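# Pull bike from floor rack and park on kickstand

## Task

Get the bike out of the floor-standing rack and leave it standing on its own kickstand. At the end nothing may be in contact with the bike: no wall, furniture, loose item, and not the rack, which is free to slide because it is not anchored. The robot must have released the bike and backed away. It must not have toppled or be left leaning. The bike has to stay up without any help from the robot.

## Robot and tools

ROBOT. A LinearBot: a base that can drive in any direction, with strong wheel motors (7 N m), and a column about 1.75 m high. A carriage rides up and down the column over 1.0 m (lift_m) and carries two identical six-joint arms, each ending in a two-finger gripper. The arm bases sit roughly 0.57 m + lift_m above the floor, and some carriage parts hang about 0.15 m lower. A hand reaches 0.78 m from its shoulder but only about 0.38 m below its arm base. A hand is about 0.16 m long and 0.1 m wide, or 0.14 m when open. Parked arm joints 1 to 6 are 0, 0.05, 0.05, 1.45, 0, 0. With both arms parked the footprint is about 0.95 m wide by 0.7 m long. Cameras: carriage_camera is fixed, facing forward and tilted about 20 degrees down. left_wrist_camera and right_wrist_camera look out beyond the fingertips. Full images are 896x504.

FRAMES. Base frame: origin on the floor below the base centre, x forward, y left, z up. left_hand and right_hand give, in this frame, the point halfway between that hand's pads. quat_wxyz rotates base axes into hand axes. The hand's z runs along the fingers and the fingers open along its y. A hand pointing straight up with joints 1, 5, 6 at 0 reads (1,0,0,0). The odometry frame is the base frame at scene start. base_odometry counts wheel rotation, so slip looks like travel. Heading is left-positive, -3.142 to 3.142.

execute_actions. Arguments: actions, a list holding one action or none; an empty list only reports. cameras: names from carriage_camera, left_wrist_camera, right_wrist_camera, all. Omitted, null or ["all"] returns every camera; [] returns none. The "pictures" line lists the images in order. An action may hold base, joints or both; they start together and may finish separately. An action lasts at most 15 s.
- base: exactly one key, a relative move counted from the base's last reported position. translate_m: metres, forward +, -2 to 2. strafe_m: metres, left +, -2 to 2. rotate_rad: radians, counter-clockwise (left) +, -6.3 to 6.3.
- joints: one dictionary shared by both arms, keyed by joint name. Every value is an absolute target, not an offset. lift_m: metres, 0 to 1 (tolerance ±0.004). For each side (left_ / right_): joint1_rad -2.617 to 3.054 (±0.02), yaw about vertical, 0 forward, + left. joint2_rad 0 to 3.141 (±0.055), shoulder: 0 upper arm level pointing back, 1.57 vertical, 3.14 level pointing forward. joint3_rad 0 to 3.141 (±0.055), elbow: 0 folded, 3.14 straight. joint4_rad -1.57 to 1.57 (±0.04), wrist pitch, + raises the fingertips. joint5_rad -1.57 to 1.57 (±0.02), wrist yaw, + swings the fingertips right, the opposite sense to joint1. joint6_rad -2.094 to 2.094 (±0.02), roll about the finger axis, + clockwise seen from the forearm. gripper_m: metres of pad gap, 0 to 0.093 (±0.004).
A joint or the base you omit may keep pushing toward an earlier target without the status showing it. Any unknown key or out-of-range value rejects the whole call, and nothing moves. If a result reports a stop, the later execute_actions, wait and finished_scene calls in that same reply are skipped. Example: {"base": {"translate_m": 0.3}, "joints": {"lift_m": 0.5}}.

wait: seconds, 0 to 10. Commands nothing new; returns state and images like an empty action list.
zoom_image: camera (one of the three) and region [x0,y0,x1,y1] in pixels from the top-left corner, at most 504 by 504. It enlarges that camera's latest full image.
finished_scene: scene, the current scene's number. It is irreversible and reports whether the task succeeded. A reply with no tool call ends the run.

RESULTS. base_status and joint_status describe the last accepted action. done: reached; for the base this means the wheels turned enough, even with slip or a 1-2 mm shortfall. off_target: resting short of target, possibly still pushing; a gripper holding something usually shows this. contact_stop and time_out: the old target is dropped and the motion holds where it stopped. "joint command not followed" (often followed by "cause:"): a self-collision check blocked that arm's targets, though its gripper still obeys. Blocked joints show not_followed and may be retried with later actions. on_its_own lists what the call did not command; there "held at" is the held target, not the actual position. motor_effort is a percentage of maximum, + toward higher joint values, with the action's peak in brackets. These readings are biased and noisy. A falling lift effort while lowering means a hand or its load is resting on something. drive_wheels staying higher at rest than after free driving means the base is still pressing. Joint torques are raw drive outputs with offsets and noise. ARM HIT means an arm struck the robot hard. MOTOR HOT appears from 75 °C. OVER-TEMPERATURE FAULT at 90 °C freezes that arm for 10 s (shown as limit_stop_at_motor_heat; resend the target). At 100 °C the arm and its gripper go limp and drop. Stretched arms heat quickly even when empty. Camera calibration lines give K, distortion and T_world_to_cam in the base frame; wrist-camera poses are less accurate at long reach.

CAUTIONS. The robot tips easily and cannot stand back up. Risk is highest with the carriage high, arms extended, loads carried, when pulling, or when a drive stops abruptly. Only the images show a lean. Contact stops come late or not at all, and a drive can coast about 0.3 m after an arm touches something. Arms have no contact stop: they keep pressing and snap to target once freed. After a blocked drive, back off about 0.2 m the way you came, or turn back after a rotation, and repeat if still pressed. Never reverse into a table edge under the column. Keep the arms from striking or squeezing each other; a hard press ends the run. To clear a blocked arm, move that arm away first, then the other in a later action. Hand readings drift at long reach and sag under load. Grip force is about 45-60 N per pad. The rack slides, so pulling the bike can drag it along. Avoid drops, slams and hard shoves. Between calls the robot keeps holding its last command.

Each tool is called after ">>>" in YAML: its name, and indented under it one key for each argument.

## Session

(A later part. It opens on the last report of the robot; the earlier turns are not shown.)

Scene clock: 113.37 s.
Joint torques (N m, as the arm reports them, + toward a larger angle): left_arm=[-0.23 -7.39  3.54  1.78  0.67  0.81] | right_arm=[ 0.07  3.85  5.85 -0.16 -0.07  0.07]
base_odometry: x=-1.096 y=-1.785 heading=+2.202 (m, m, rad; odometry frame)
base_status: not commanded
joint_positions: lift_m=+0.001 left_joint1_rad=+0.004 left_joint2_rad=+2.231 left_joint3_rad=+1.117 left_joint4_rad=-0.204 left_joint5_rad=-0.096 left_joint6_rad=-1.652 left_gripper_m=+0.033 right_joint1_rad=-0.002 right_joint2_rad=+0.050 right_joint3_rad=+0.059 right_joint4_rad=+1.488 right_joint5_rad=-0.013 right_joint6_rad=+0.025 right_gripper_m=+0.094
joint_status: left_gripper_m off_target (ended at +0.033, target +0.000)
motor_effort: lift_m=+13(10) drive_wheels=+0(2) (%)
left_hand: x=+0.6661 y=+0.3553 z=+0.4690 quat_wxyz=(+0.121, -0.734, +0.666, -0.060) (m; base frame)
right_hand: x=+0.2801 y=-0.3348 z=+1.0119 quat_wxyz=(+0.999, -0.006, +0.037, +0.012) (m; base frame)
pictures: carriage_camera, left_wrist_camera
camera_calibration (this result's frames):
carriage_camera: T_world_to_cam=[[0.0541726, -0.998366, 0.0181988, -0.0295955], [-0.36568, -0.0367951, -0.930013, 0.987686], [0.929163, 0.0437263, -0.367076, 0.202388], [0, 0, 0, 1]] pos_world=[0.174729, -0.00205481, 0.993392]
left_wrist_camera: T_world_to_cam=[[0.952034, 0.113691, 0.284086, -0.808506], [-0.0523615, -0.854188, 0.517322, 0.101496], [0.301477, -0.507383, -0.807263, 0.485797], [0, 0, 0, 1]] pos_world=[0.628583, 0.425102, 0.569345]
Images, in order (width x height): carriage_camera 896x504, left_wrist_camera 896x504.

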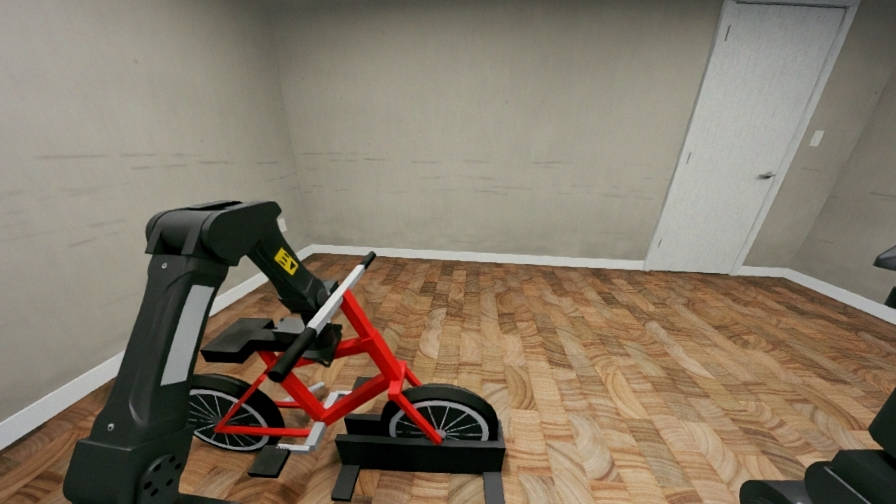

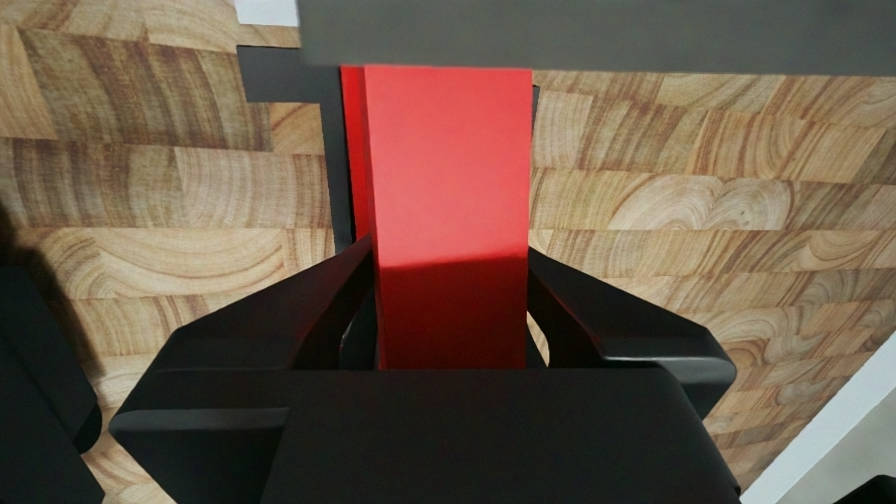

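>>> execute_actions:
  actions:
    - {"base":{"strafe_m":0.2}}
  cameras: ["carriage_camera"]

>>> execute_actions:
  actions:
    - {"base":{"strafe_m":0.3}}
  cameras: ["carriage_camera"]

Scene clock: 118.17 s.
Joint torques (N m, as the arm reports them, + toward a larger angle): left_arm=[-1.78 -7.05  3.59  2.01  0.63  0.91] | right_arm=[ 0.12  3.86  5.9  -0.15 -0.08  0.06]
base_odometry: x=-1.257 y=-1.903 heading=+2.202 (m, m, rad; odometry frame)
base_status: done
joint_positions: lift_m=+0.001 left_joint1_rad=+0.025 left_joint2_rad=+2.229 left_joint3_rad=+1.117 left_joint4_rad=-0.232 left_joint5_rad=-0.094 left_joint6_rad=-1.661 left_gripper_m=+0.031 right_joint1_rad=-0.002 right_joint2_rad=+0.050 right_joint3_rad=+0.059 right_joint4_rad=+1.488 right_joint5_rad=-0.013 right_joint6_rad=+0.025 right_gripper_m=+0.094
joint_status: not commanded
motor_effort: lift_m=+11(11) drive_wheels=+0(8) (%)
left_hand: x=+0.6596 y=+0.3632 z=+0.4683 quat_wxyz=(+0.111, -0.745, +0.656, -0.051) (m; base frame)
right_hand: x=+0.2801 y=-0.3348 z=+1.0119 quat_wxyz=(+0.999, -0.006, +0.037, +0.012) (m; base frame)
pictures: carriage_camera
camera_calibration (this result's frames):
carriage_camera: T_world_to_cam=[[0.0541726, -0.998366, 0.0181988, -0.0295955], [-0.36568, -0.0367951, -0.930013, 0.987686], [0.929163, 0.0437263, -0.367076, 0.202388], [0, 0, 0, 1]] pos_world=[0.174729, -0.00205481, 0.993392]
Images, in order (width x height): carriage_camera 896x504.

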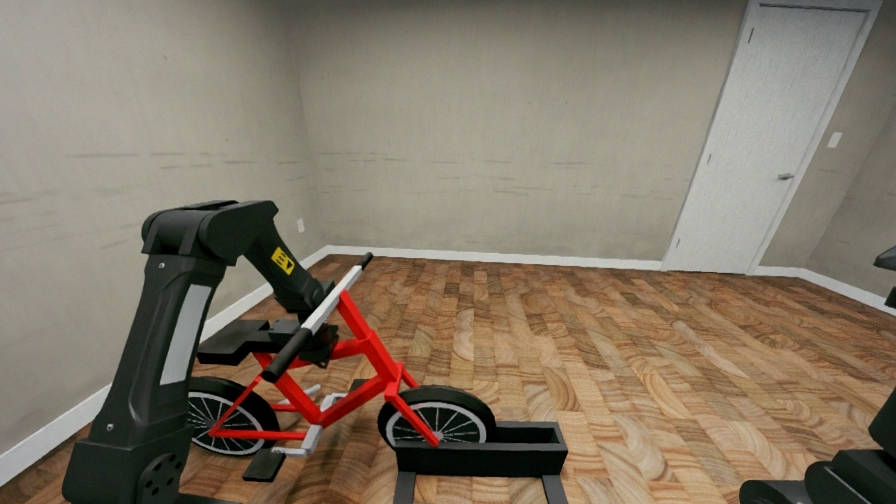

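Scene clock: 120.63 s.
Joint torques (N m, as the arm reports them, + toward a larger angle): left_arm=[-1.36 -6.94  3.51  2.17  0.66  1.09] | right_arm=[ 0.08  3.88  5.98 -0.15 -0.07  0.06]
base_odometry: x=-1.499 y=-2.080 heading=+2.202 (m, m, rad; odometry frame)
base_status: done
joint_positions: lift_m=+0.001 left_joint1_rad=+0.020 left_joint2_rad=+2.228 left_joint3_rad=+1.117 left_joint4_rad=-0.252 left_joint5_rad=-0.097 left_joint6_rad=-1.681 left_gripper_m=+0.031 right_joint1_rad=-0.002 right_joint2_rad=+0.050 right_joint3_rad=+0.059 right_joint4_rad=+1.488 right_joint5_rad=-0.013 right_joint6_rad=+0.025 right_gripper_m=+0.094
joint_status: not commanded
motor_effort: lift_m=+12(11) drive_wheels=-2(7) (%)
left_hand: x=+0.6549 y=+0.3616 z=+0.4676 quat_wxyz=(+0.105, -0.750, +0.652, -0.044) (m; base frame)
right_hand: x=+0.2801 y=-0.3348 z=+1.0119 quat_wxyz=(+0.999, -0.006, +0.037, +0.012) (m; base frame)
pictures: carriage_camera
camera_calibration (this result's frames):
carriage_camera: T_world_to_cam=[[0.0541726, -0.998366, 0.0181988, -0.0295955], [-0.36568, -0.0367951, -0.930013, 0.987687], [0.929163, 0.0437263, -0.367076, 0.202388], [0, 0, 0, 1]] pos_world=[0.174729, -0.00205481, 0.993392]
Images, in order (width x height): carriage_camera 896x504.

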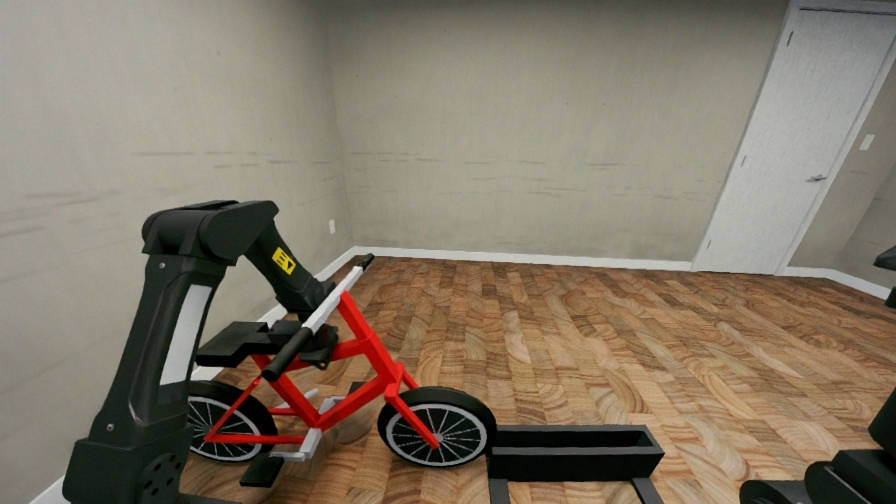

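>>> execute_actions:
  actions:
    - {"base":{"strafe_m":0.11}}
  cameras: []

>>> execute_actions:
  actions:
    - {"base":{"translate_m":0.1}}
  cameras: ["carriage_camera","left_wrist_camera"]

Scene clock: 126.13 s.
Joint torques (N m, as the arm reports them, + toward a larger angle): left_arm=[-1.58 -6.93  3.46  2.22  0.67  1.12] | right_arm=[ 0.09  3.91  5.93 -0.15 -0.07  0.07]
base_odometry: x=-1.588 y=-2.145 heading=+2.202 (m, m, rad; odometry frame)
base_status: done
joint_positions: lift_m=+0.001 left_joint1_rad=+0.023 left_joint2_rad=+2.228 left_joint3_rad=+1.117 left_joint4_rad=-0.261 left_joint5_rad=-0.097 left_joint6_rad=-1.684 left_gripper_m=+0.031 right_joint1_rad=-0.002 right_joint2_rad=+0.050 right_joint3_rad=+0.059 right_joint4_rad=+1.488 right_joint5_rad=-0.013 right_joint6_rad=+0.025 right_gripper_m=+0.094
joint_status: not commanded
motor_effort: lift_m=+11(12) drive_wheels=-1(7) (%)
left_hand: x=+0.6527 y=+0.3629 z=+0.4671 quat_wxyz=(+0.103, -0.752, +0.649, -0.040) (m; base frame)
right_hand: x=+0.2801 y=-0.3348 z=+1.0119 quat_wxyz=(+0.999, -0.006, +0.037, +0.012) (m; base frame)
pictures: none
No camera images: the call's "cameras" was empty. Leave "cameras" out to get every camera's image.

Scene clock: 127.83 s.
Joint torques (N m, as the arm reports them, + toward a larger angle): left_arm=[ -1.57 -10.58   3.35   1.49   0.46   1.72] | right_arm=[ 0.09  3.85  5.88 -0.14 -0.08  0.07]
base_odometry: x=-1.647 y=-2.064 heading=+2.203 (m, m, rad; odometry frame)
base_status: done
joint_positions: lift_m=+0.001 left_joint1_rad=+0.023 left_joint2_rad=+2.269 left_joint3_rad=+1.117 left_joint4_rad=-0.177 left_joint5_rad=-0.072 left_joint6_rad=-1.743 left_gripper_m=+0.036 right_joint1_rad=-0.002 right_joint2_rad=+0.050 right_joint3_rad=+0.059 right_joint4_rad=+1.488 right_joint5_rad=-0.013 right_joint6_rad=+0.025 right_gripper_m=+0.094
joint_status: not commanded
motor_effort: lift_m=+12(13) drive_wheels=-4(5) (%)
left_hand: x=+0.6638 y=+0.3587 z=+0.4558 quat_wxyz=(+0.106, -0.769, +0.626, -0.068) (m; base frame)
right_hand: x=+0.2801 y=-0.3348 z=+1.0118 quat_wxyz=(+0.999, -0.006, +0.037, +0.012) (m; base frame)
pictures: carriage_camera, left_wrist_camera
camera_calibration (this result's frames):
carriage_camera: T_world_to_cam=[[0.0541726, -0.998366, 0.0181988, -0.0295942], [-0.36568, -0.0367951, -0.930013, 0.987621], [0.929163, 0.0437263, -0.367076, 0.202363], [0, 0, 0, 1]] pos_world=[0.174729, -0.00205481, 0.993321]
left_wrist_camera: T_world_to_cam=[[0.935652, 0.221757, 0.274553, -0.826469], [0.0337875, -0.830649, 0.555771, 0.0279238], [0.351303, -0.510732, -0.784691, 0.435465], [0, 0, 0, 1]] pos_world=[0.619363, 0.428876, 0.553096]
Images, in order (width x height): carriage_camera 896x504, left_wrist_camera 896x504.

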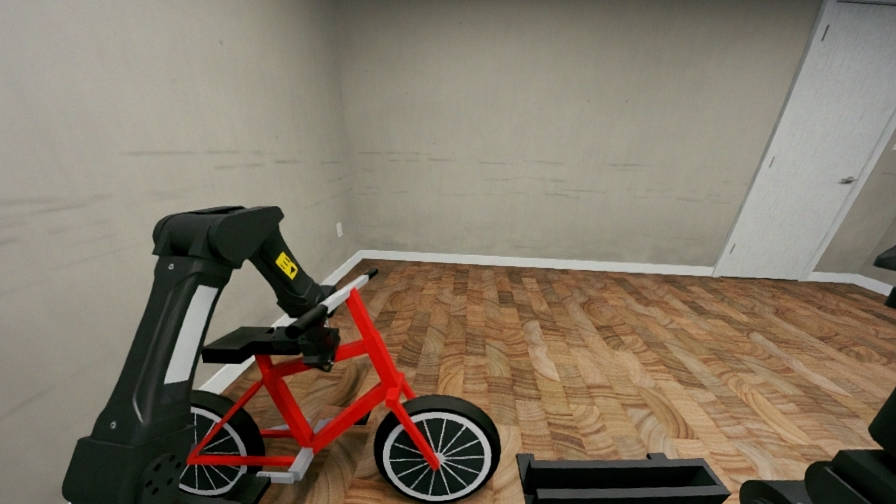

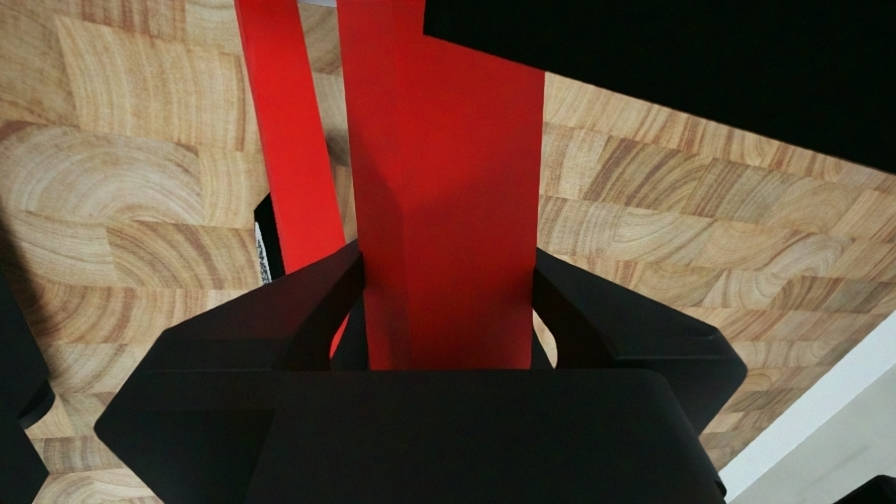

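>>> execute_actions:
  actions:
    - {"joints":{"left_joint2_rad":2.42,"left_joint3_rad":1.4}}
  cameras: ["carriage_camera","left_wrist_camera"]

Scene clock: 132.83 s.
Joint torques (N m, as the arm reports them, + toward a larger angle): left_arm=[ 0.49 -9.18  8.45  3.3   0.62  2.15] | right_arm=[ 0.12  3.86  5.91 -0.16 -0.08  0.07]
base_odometry: x=-1.647 y=-2.064 heading=+2.203 (m, m, rad; odometry frame)
base_status: not commanded
joint_positions: lift_m=+0.001 left_joint1_rad=-0.004 left_joint2_rad=+2.378 left_joint3_rad=+1.347 left_joint4_rad=-0.384 left_joint5_rad=-0.094 left_joint6_rad=-1.792 left_gripper_m=+0.035 right_joint1_rad=-0.002 right_joint2_rad=+0.050 right_joint3_rad=+0.059 right_joint4_rad=+1.488 right_joint5_rad=-0.013 right_joint6_rad=+0.025 right_gripper_m=+0.094
joint_status: all done
motor_effort: lift_m=+13(11) drive_wheels=+3(5) (%)
left_hand: x=+0.6877 y=+0.3513 z=+0.4526 quat_wxyz=(+0.086, -0.778, +0.621, -0.032) (m; base frame)
right_hand: x=+0.2801 y=-0.3348 z=+1.0118 quat_wxyz=(+0.999, -0.006, +0.037, +0.012) (m; base frame)
pictures: carriage_camera, left_wrist_camera
camera_calibration (this result's frames):
carriage_camera: T_world_to_cam=[[0.0541726, -0.998366, 0.0181988, -0.0295942], [-0.36568, -0.0367951, -0.930013, 0.987619], [0.929163, 0.0437263, -0.367076, 0.202362], [0, 0, 0, 1]] pos_world=[0.174729, -0.00205481, 0.993319]
left_wrist_camera: T_world_to_cam=[[0.949286, 0.242317, 0.200345, -0.829294], [0.0990269, -0.8352, 0.540957, -0.0137761], [0.298411, -0.493683, -0.81684, 0.46571], [0, 0, 0, 1]] pos_world=[0.649628, 0.419359, 0.554008]
Images, in order (width x height): carriage_camera 896x504, left_wrist_camera 896x504.

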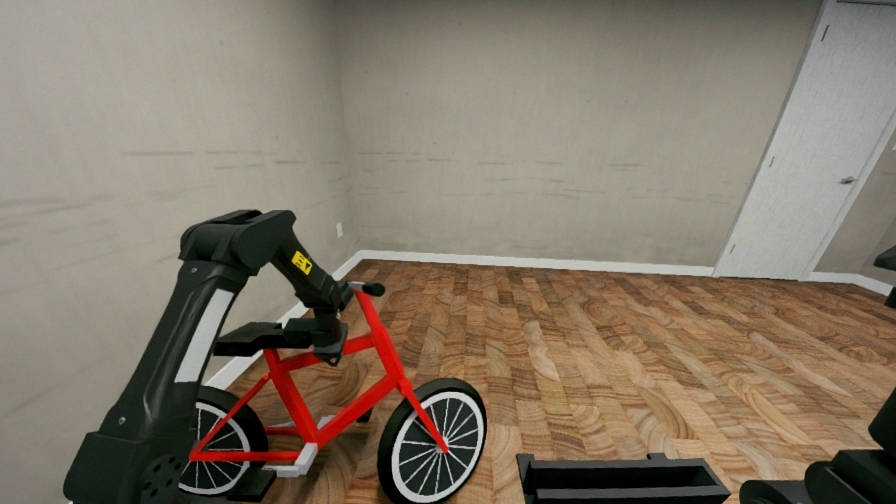

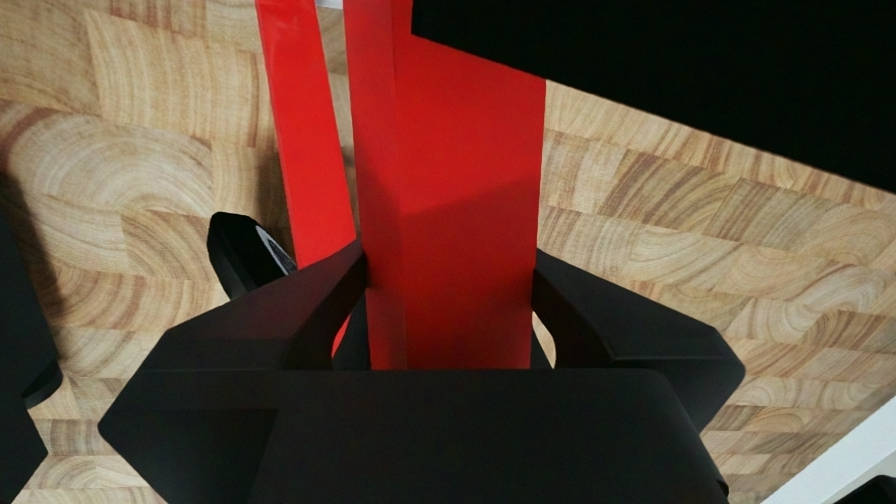

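>>> execute_actions:
  actions:
    - {"joints":{"left_gripper_m":0.093}}
  cameras: ["carriage_camera","left_wrist_camera"]

Scene clock: 141.20 s.
Joint torques (N m, as the arm reports them, + toward a larger angle): left_arm=[  1.32 -11.     7.49   1.75   0.1    0.49] | right_arm=[ 0.08  3.85  5.89 -0.16 -0.08  0.07]
base_odometry: x=-1.647 y=-2.064 heading=+2.203 (m, m, rad; odometry frame)
base_status: not commanded
joint_positions: lift_m=+0.001 left_joint1_rad=-0.016 left_joint2_rad=+2.393 left_joint3_rad=+1.367 left_joint4_rad=-0.176 left_joint5_rad=-0.029 left_joint6_rad=-1.618 left_gripper_m=+0.093 right_joint1_rad=-0.002 right_joint2_rad=+0.050 right_joint3_rad=+0.059 right_joint4_rad=+1.488 right_joint5_rad=-0.013 right_joint6_rad=+0.025 right_gripper_m=+0.094
joint_status: all done
motor_effort: lift_m=+11(13) drive_wheels=+4(5) (%)
left_hand: x=+0.7414 y=+0.3343 z=+0.4632 quat_wxyz=(+0.136, -0.708, +0.682, -0.124) (m; base frame)
right_hand: x=+0.2801 y=-0.3348 z=+1.0118 quat_wxyz=(+0.999, -0.006, +0.037, +0.012) (m; base frame)
pictures: carriage_camera, left_wrist_camera
camera_calibration (this result's frames):
carriage_camera: T_world_to_cam=[[0.0541726, -0.998366, 0.0181988, -0.0295942], [-0.36568, -0.0367951, -0.930013, 0.987619], [0.929163, 0.0437263, -0.367076, 0.202362], [0, 0, 0, 1]] pos_world=[0.174729, -0.00205481, 0.993319]
left_wrist_camera: T_world_to_cam=[[0.920422, 0.0638132, 0.385682, -0.883089], [-0.173954, -0.816672, 0.55026, 0.152851], [0.35009, -0.573563, -0.740583, 0.403032], [0, 0, 0, 1]] pos_world=[0.698307, 0.412346, 0.554963]
Images, in order (width x height): carriage_camera 896x504, left_wrist_camera 896x504.

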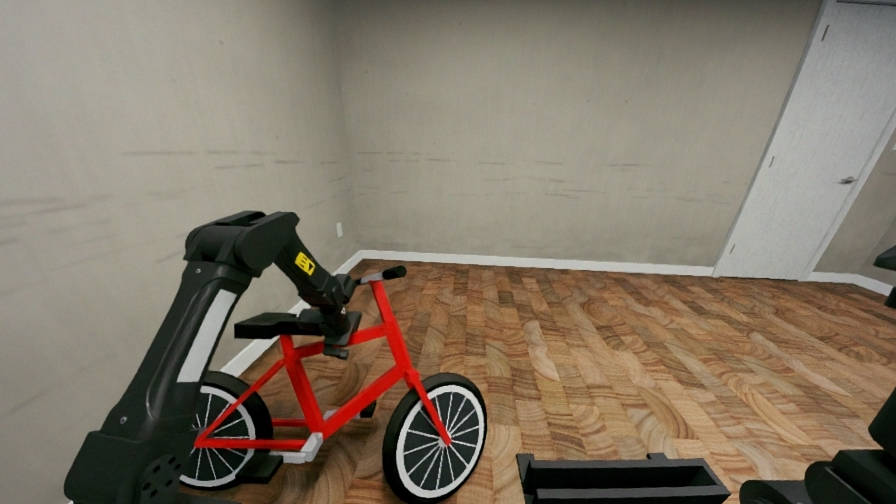

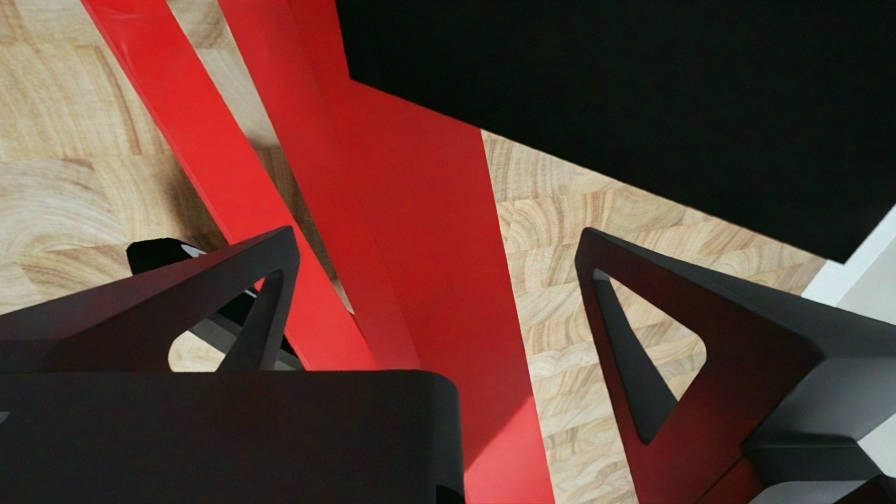

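>>> execute_actions:
  actions:
    - {"joints":{"lift_m":0.07}}
  cameras: ["carriage_camera","left_wrist_camera"]

Scene clock: 145.60 s.
Joint torques (N m, as the arm reports them, + toward a larger angle): left_arm=[  0.16 -13.81   7.24   2.62  -0.18   0.13] | right_arm=[ 0.08  3.87  5.88 -0.15 -0.09  0.08]
base_odometry: x=-1.647 y=-2.064 heading=+2.203 (m, m, rad; odometry frame)
base_status: not commanded
joint_positions: lift_m=+0.070 left_joint1_rad=-0.001 left_joint2_rad=+2.430 left_joint3_rad=+1.364 left_joint4_rad=-0.304 left_joint5_rad=+0.007 left_joint6_rad=-1.582 left_gripper_m=+0.093 right_joint1_rad=-0.002 right_joint2_rad=+0.050 right_joint3_rad=+0.059 right_joint4_rad=+1.487 right_joint5_rad=-0.013 right_joint6_rad=+0.025 right_gripper_m=+0.094
joint_status: all done
motor_effort: lift_m=+17(21) drive_wheels=+3(5) (%)
left_hand: x=+0.7011 y=+0.3355 z=+0.5065 quat_wxyz=(+0.068, -0.707, +0.700, -0.074) (m; base frame)
right_hand: x=+0.2802 y=-0.3348 z=+1.0810 quat_wxyz=(+0.999, -0.006, +0.037, +0.012) (m; base frame)
pictures: carriage_camera, left_wrist_camera
camera_calibration (this result's frames):
carriage_camera: T_world_to_cam=[[0.0541726, -0.998366, 0.0181988, -0.0308532], [-0.36568, -0.0367951, -0.930013, 1.05196], [0.929163, 0.0437263, -0.367076, 0.227757], [0, 0, 0, 1]] pos_world=[0.174729, -0.00205481, 1.0625]
left_wrist_camera: T_world_to_cam=[[0.973533, 0.0422549, 0.224608, -0.81115], [-0.10188, -0.79948, 0.59199, 0.0455632], [0.204584, -0.599205, -0.774015, 0.577425], [0, 0, 0, 1]] pos_world=[0.676191, 0.416698, 0.602153]
Images, in order (width x height): carriage_camera 896x504, left_wrist_camera 896x504.

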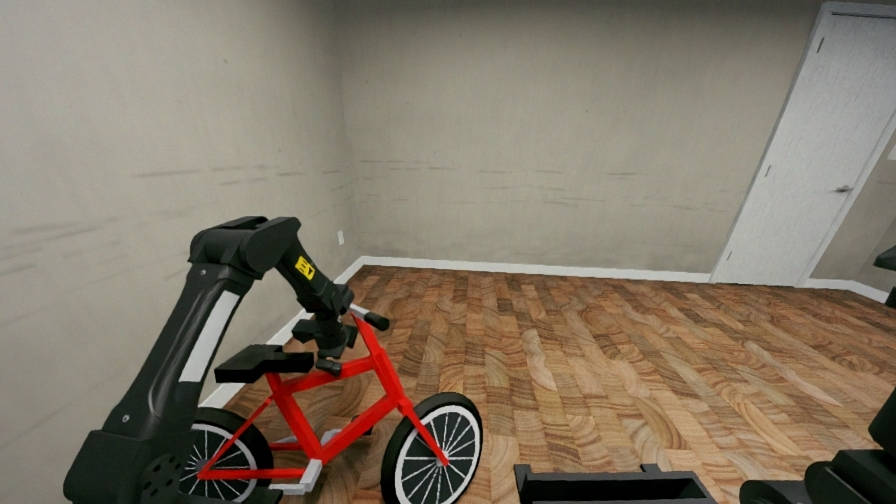

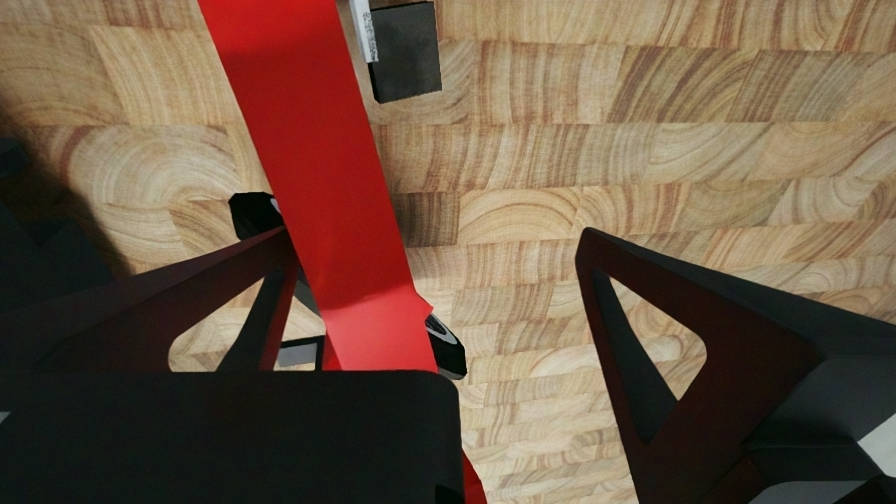

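>>> execute_actions:
  actions:
    - {"base":{"translate_m":-0.03}}
  cameras: ["carriage_camera","left_wrist_camera"]

Scene clock: 156.07 s.
Joint torques (N m, as the arm reports them, + toward a larger angle): left_arm=[  0.17 -14.14   7.51   1.79  -0.17   0.13] | right_arm=[ 0.12  3.79  5.93 -0.15 -0.08  0.07]
base_odometry: x=-1.630 y=-2.088 heading=+2.203 (m, m, rad; odometry frame)
base_status: done
joint_positions: lift_m=+0.070 left_joint1_rad=-0.001 left_joint2_rad=+2.430 left_joint3_rad=+1.364 left_joint4_rad=-0.193 left_joint5_rad=+0.006 left_joint6_rad=-1.580 left_gripper_m=+0.093 right_joint1_rad=-0.002 right_joint2_rad=+0.050 right_joint3_rad=+0.059 right_joint4_rad=+1.487 right_joint5_rad=-0.013 right_joint6_rad=+0.025 right_gripper_m=+0.094
joint_status: not commanded
motor_effort: lift_m=+18(17) drive_wheels=+1(8) (%)
left_hand: x=+0.7274 y=+0.3357 z=+0.5134 quat_wxyz=(+0.107, -0.701, +0.696, -0.112) (m; base frame)
right_hand: x=+0.2803 y=-0.3348 z=+1.0810 quat_wxyz=(+0.999, -0.006, +0.037, +0.012) (m; base frame)
pictures: carriage_camera, left_wrist_camera
camera_calibration (this result's frames):
carriage_camera: T_world_to_cam=[[0.0541726, -0.998366, 0.0181988, -0.0308532], [-0.36568, -0.0367951, -0.930013, 1.05196], [0.929163, 0.0437263, -0.367076, 0.227757], [0, 0, 0, 1]] pos_world=[0.174729, -0.00205481, 1.0625]
left_wrist_camera: T_world_to_cam=[[0.94284, 0.0403383, 0.330794, -0.869854], [-0.167797, -0.800161, 0.575835, 0.10078], [0.287917, -0.598427, -0.747656, 0.503073], [0, 0, 0, 1]] pos_world=[0.692201, 0.416782, 0.605836]
Images, in order (width x height): carriage_camera 896x504, left_wrist_camera 896x504.

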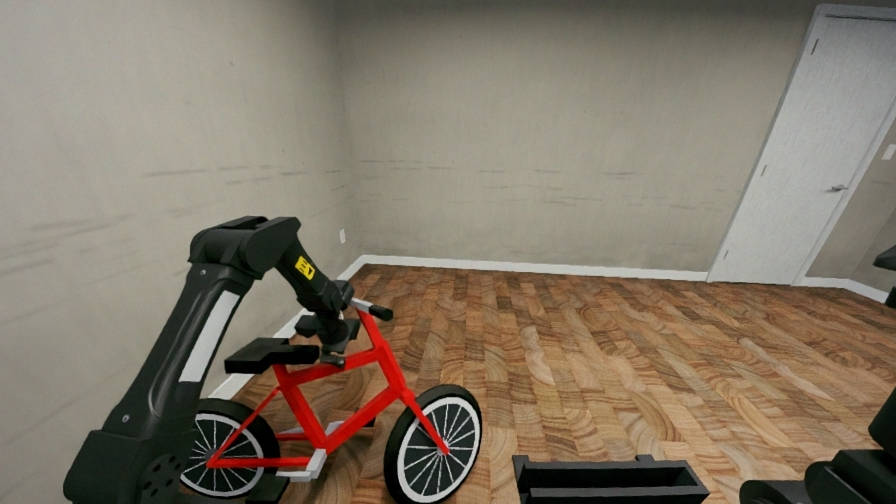

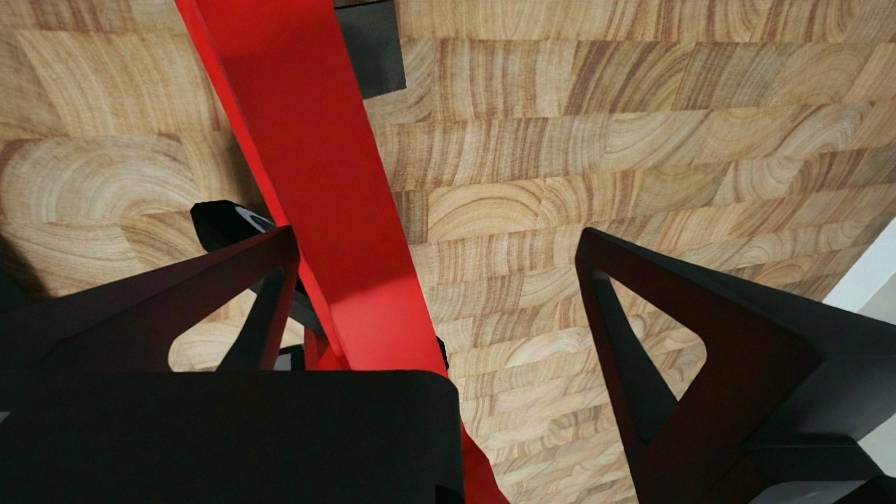

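>>> execute_actions:
  actions:
    - {"joints":{"lift_m":0.13}}
  cameras: ["carriage_camera"]

Scene clock: 159.53 s.
Joint torques (N m, as the arm reports them, + toward a larger angle): left_arm=[  0.15 -15.45   6.96   1.9   -0.08   0.03] | right_arm=[ 0.13  3.95  5.88 -0.12 -0.09  0.08]
base_odometry: x=-1.630 y=-2.088 heading=+2.203 (m, m, rad; odometry frame)
base_status: not commanded
joint_positions: lift_m=+0.130 left_joint1_rad=-0.001 left_joint2_rad=+2.446 left_joint3_rad=+1.369 left_joint4_rad=-0.212 left_joint5_rad=-0.005 left_joint6_rad=-1.569 left_gripper_m=+0.093 right_joint1_rad=-0.002 right_joint2_rad=+0.050 right_joint3_rad=+0.059 right_joint4_rad=+1.487 right_joint5_rad=-0.013 right_joint6_rad=+0.025 right_gripper_m=+0.094
joint_status: all done
motor_effort: lift_m=+18(21) drive_wheels=+0(1) (%)
left_hand: x=+0.7210 y=+0.3376 z=+0.5658 quat_wxyz=(+0.101, -0.699, +0.701, -0.097) (m; base frame)
right_hand: x=+0.2802 y=-0.3348 z=+1.1408 quat_wxyz=(+0.999, -0.006, +0.037, +0.012) (m; base frame)
pictures: carriage_camera
camera_calibration (this result's frames):
carriage_camera: T_world_to_cam=[[0.0541726, -0.998366, 0.0181988, -0.0319418], [-0.36568, -0.0367951, -0.930013, 1.10759], [0.929163, 0.0437263, -0.367076, 0.249714], [0, 0, 0, 1]] pos_world=[0.174729, -0.00205481, 1.12232]
Images, in order (width x height): carriage_camera 896x504.

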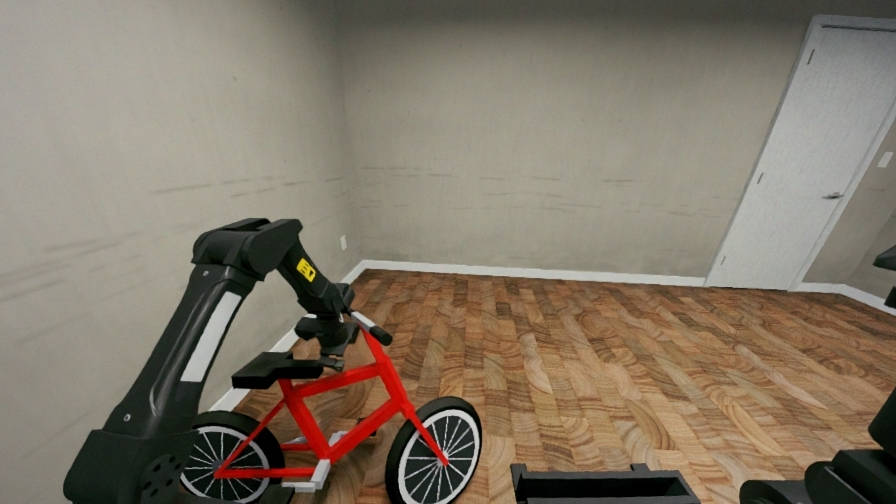

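>>> execute_actions:
  actions:
    - {"base":{"translate_m":-0.07}}
  cameras: ["carriage_camera"]

Scene clock: 164.83 s.
Joint torques (N m, as the arm reports them, + toward a larger angle): left_arm=[  0.24 -14.56   6.71   1.2   -0.08   0.03] | right_arm=[ 0.11  3.92  5.92 -0.15 -0.09  0.06]
base_odometry: x=-1.588 y=-2.145 heading=+2.202 (m, m, rad; odometry frame)
base_status: done
joint_positions: lift_m=+0.130 left_joint1_rad=-0.001 left_joint2_rad=+2.433 left_joint3_rad=+1.378 left_joint4_rad=-0.109 left_joint5_rad=-0.006 left_joint6_rad=-1.569 left_gripper_m=+0.093 right_joint1_rad=-0.002 right_joint2_rad=+0.050 right_joint3_rad=+0.059 right_joint4_rad=+1.487 right_joint5_rad=-0.013 right_joint6_rad=+0.025 right_gripper_m=+0.094
joint_status: not commanded
motor_effort: lift_m=+18(18) drive_wheels=-3(5) (%)
left_hand: x=+0.7519 y=+0.3377 z=+0.5827 quat_wxyz=(+0.145, -0.692, +0.693, -0.141) (m; base frame)
right_hand: x=+0.2802 y=-0.3348 z=+1.1408 quat_wxyz=(+0.999, -0.006, +0.037, +0.012) (m; base frame)
pictures: carriage_camera
camera_calibration (this result's frames):
carriage_camera: T_world_to_cam=[[0.0541726, -0.998366, 0.0181988, -0.0319418], [-0.36568, -0.0367951, -0.930013, 1.10759], [0.929163, 0.0437263, -0.367076, 0.249714], [0, 0, 0, 1]] pos_world=[0.174729, -0.00205481, 1.12232]
Images, in order (width x height): carriage_camera 896x504.

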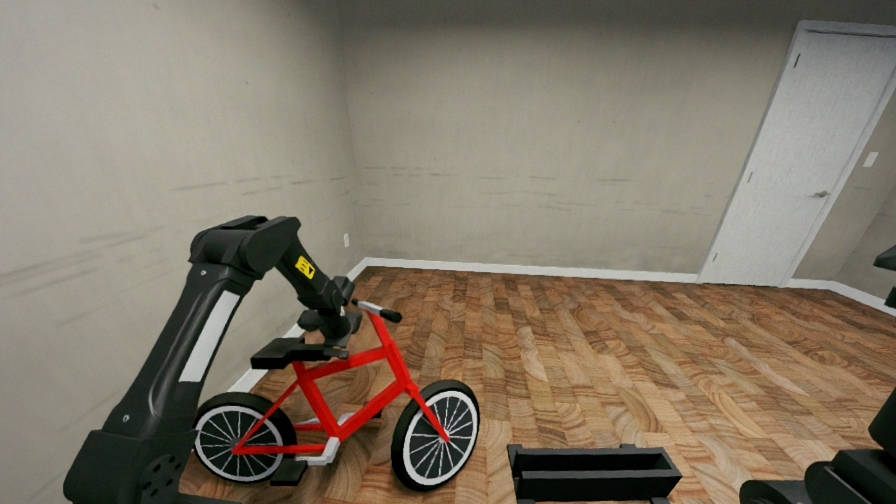

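>>> execute_actions:
  actions:
    - {"joints":{"lift_m":0.3}}
  cameras: ["carriage_camera"]

>>> execute_actions:
  actions:
    - {"base":{"translate_m":-0.6},"joints":{"left_joint2_rad":0.05,"left_joint3_rad":0.05,"left_joint4_rad":1.45,"left_joint6_rad":0}}
  cameras: ["carriage_camera"]

>>> zoom_image:
  camera: "carriage_camera"
  region: [200,250,700,504]

Scene clock: 171.23 s.
Joint torques (N m, as the arm reports them, + toward a larger angle): left_arm=[  0.1  -13.66   6.43   1.14  -0.09   0.04] | right_arm=[ 0.07  3.86  5.88 -0.15 -0.09  0.07]
base_odometry: x=-1.588 y=-2.145 heading=+2.202 (m, m, rad; odometry frame)
base_status: not commanded
joint_positions: lift_m=+0.300 left_joint1_rad=-0.001 left_joint2_rad=+2.421 left_joint3_rad=+1.383 left_joint4_rad=-0.098 left_joint5_rad=-0.005 left_joint6_rad=-1.569 left_gripper_m=+0.093 right_joint1_rad=-0.002 right_joint2_rad=+0.050 right_joint3_rad=+0.059 right_joint4_rad=+1.487 right_joint5_rad=-0.013 right_joint6_rad=+0.025 right_gripper_m=+0.094
joint_status: all done
motor_effort: lift_m=+17(22) drive_wheels=-2(3) (%)
left_hand: x=+0.7593 y=+0.3376 z=+0.7610 quat_wxyz=(+0.154, -0.690, +0.691, -0.151) (m; base frame)
right_hand: x=+0.2802 y=-0.3348 z=+1.3110 quat_wxyz=(+0.999, -0.006, +0.037, +0.012) (m; base frame)
pictures: carriage_camera
camera_calibration (this result's frames):
carriage_camera: T_world_to_cam=[[0.0541726, -0.998366, 0.0181988, -0.0350388], [-0.36568, -0.0367951, -0.930013, 1.26585], [0.929163, 0.0437263, -0.367076, 0.312181], [0, 0, 0, 1]] pos_world=[0.174729, -0.00205481, 1.29249]
Images, in order (width x height): carriage_camera 896x504.

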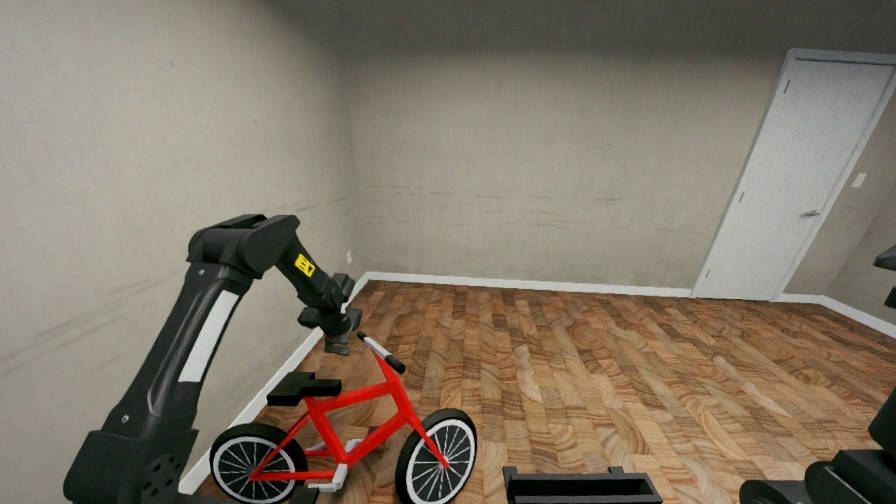

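Scene clock: 174.60 s.
Joint torques (N m, as the arm reports them, + toward a larger angle): left_arm=[ 0.2   3.18  4.24 -0.18  0.01  0.08] | right_arm=[ 0.13  3.87  5.93 -0.14 -0.08  0.06]
base_odometry: x=-1.234 y=-2.629 heading=+2.203 (m, m, rad; odometry frame)
base_status: done
joint_positions: lift_m=+0.300 left_joint1_rad=-0.001 left_joint2_rad=+0.060 left_joint3_rad=+0.072 left_joint4_rad=+1.457 left_joint5_rad=-0.005 left_joint6_rad=-0.008 left_gripper_m=+0.093 right_joint1_rad=-0.002 right_joint2_rad=+0.050 right_joint3_rad=+0.059 right_joint4_rad=+1.487 right_joint5_rad=-0.013 right_joint6_rad=+0.025 right_gripper_m=+0.094
joint_status: all done
motor_effort: lift_m=+16(15) drive_wheels=-1(7) (%)
left_hand: x=+0.2870 y=+0.3379 z=+1.3137 quat_wxyz=(+0.999, -0.003, +0.051, -0.004) (m; base frame)
right_hand: x=+0.2802 y=-0.3348 z=+1.3110 quat_wxyz=(+0.999, -0.006, +0.037, +0.012) (m; base frame)
pictures: carriage_camera
camera_calibration (this result's frames):
carriage_camera: T_world_to_cam=[[0.0541726, -0.998366, 0.0181988, -0.0350388], [-0.36568, -0.0367951, -0.930013, 1.26585], [0.929163, 0.0437263, -0.367076, 0.312181], [0, 0, 0, 1]] pos_world=[0.174729, -0.00205481, 1.29249]
Images, in order (width x height): carriage_camera 896x504.

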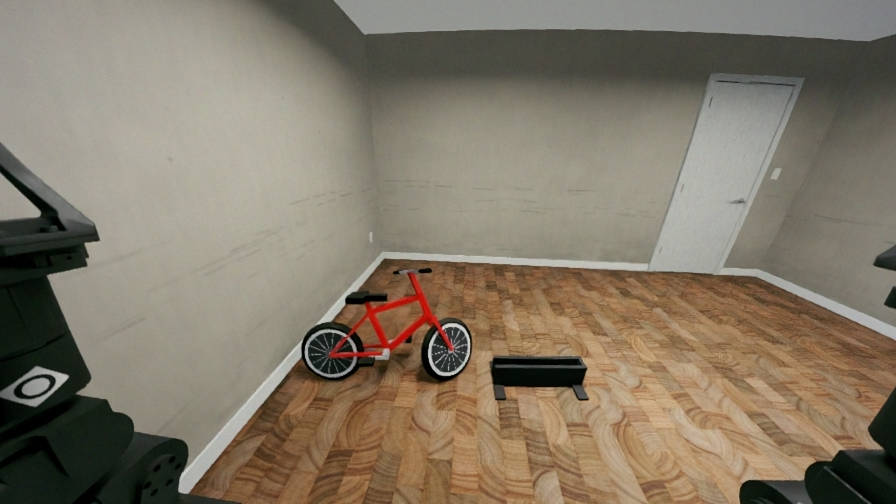

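Region (200, 250, 700, 504) of carriage_camera's 896x504 image, scaled by 1.008, with more detail than that image has; it fills the top 256 rows of this view, and the rest is white.

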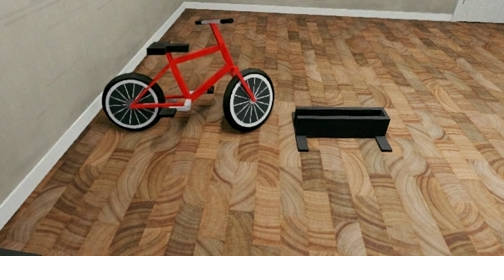

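>>> finished_scene:
  scene: 2

The scene is finished: the task was done.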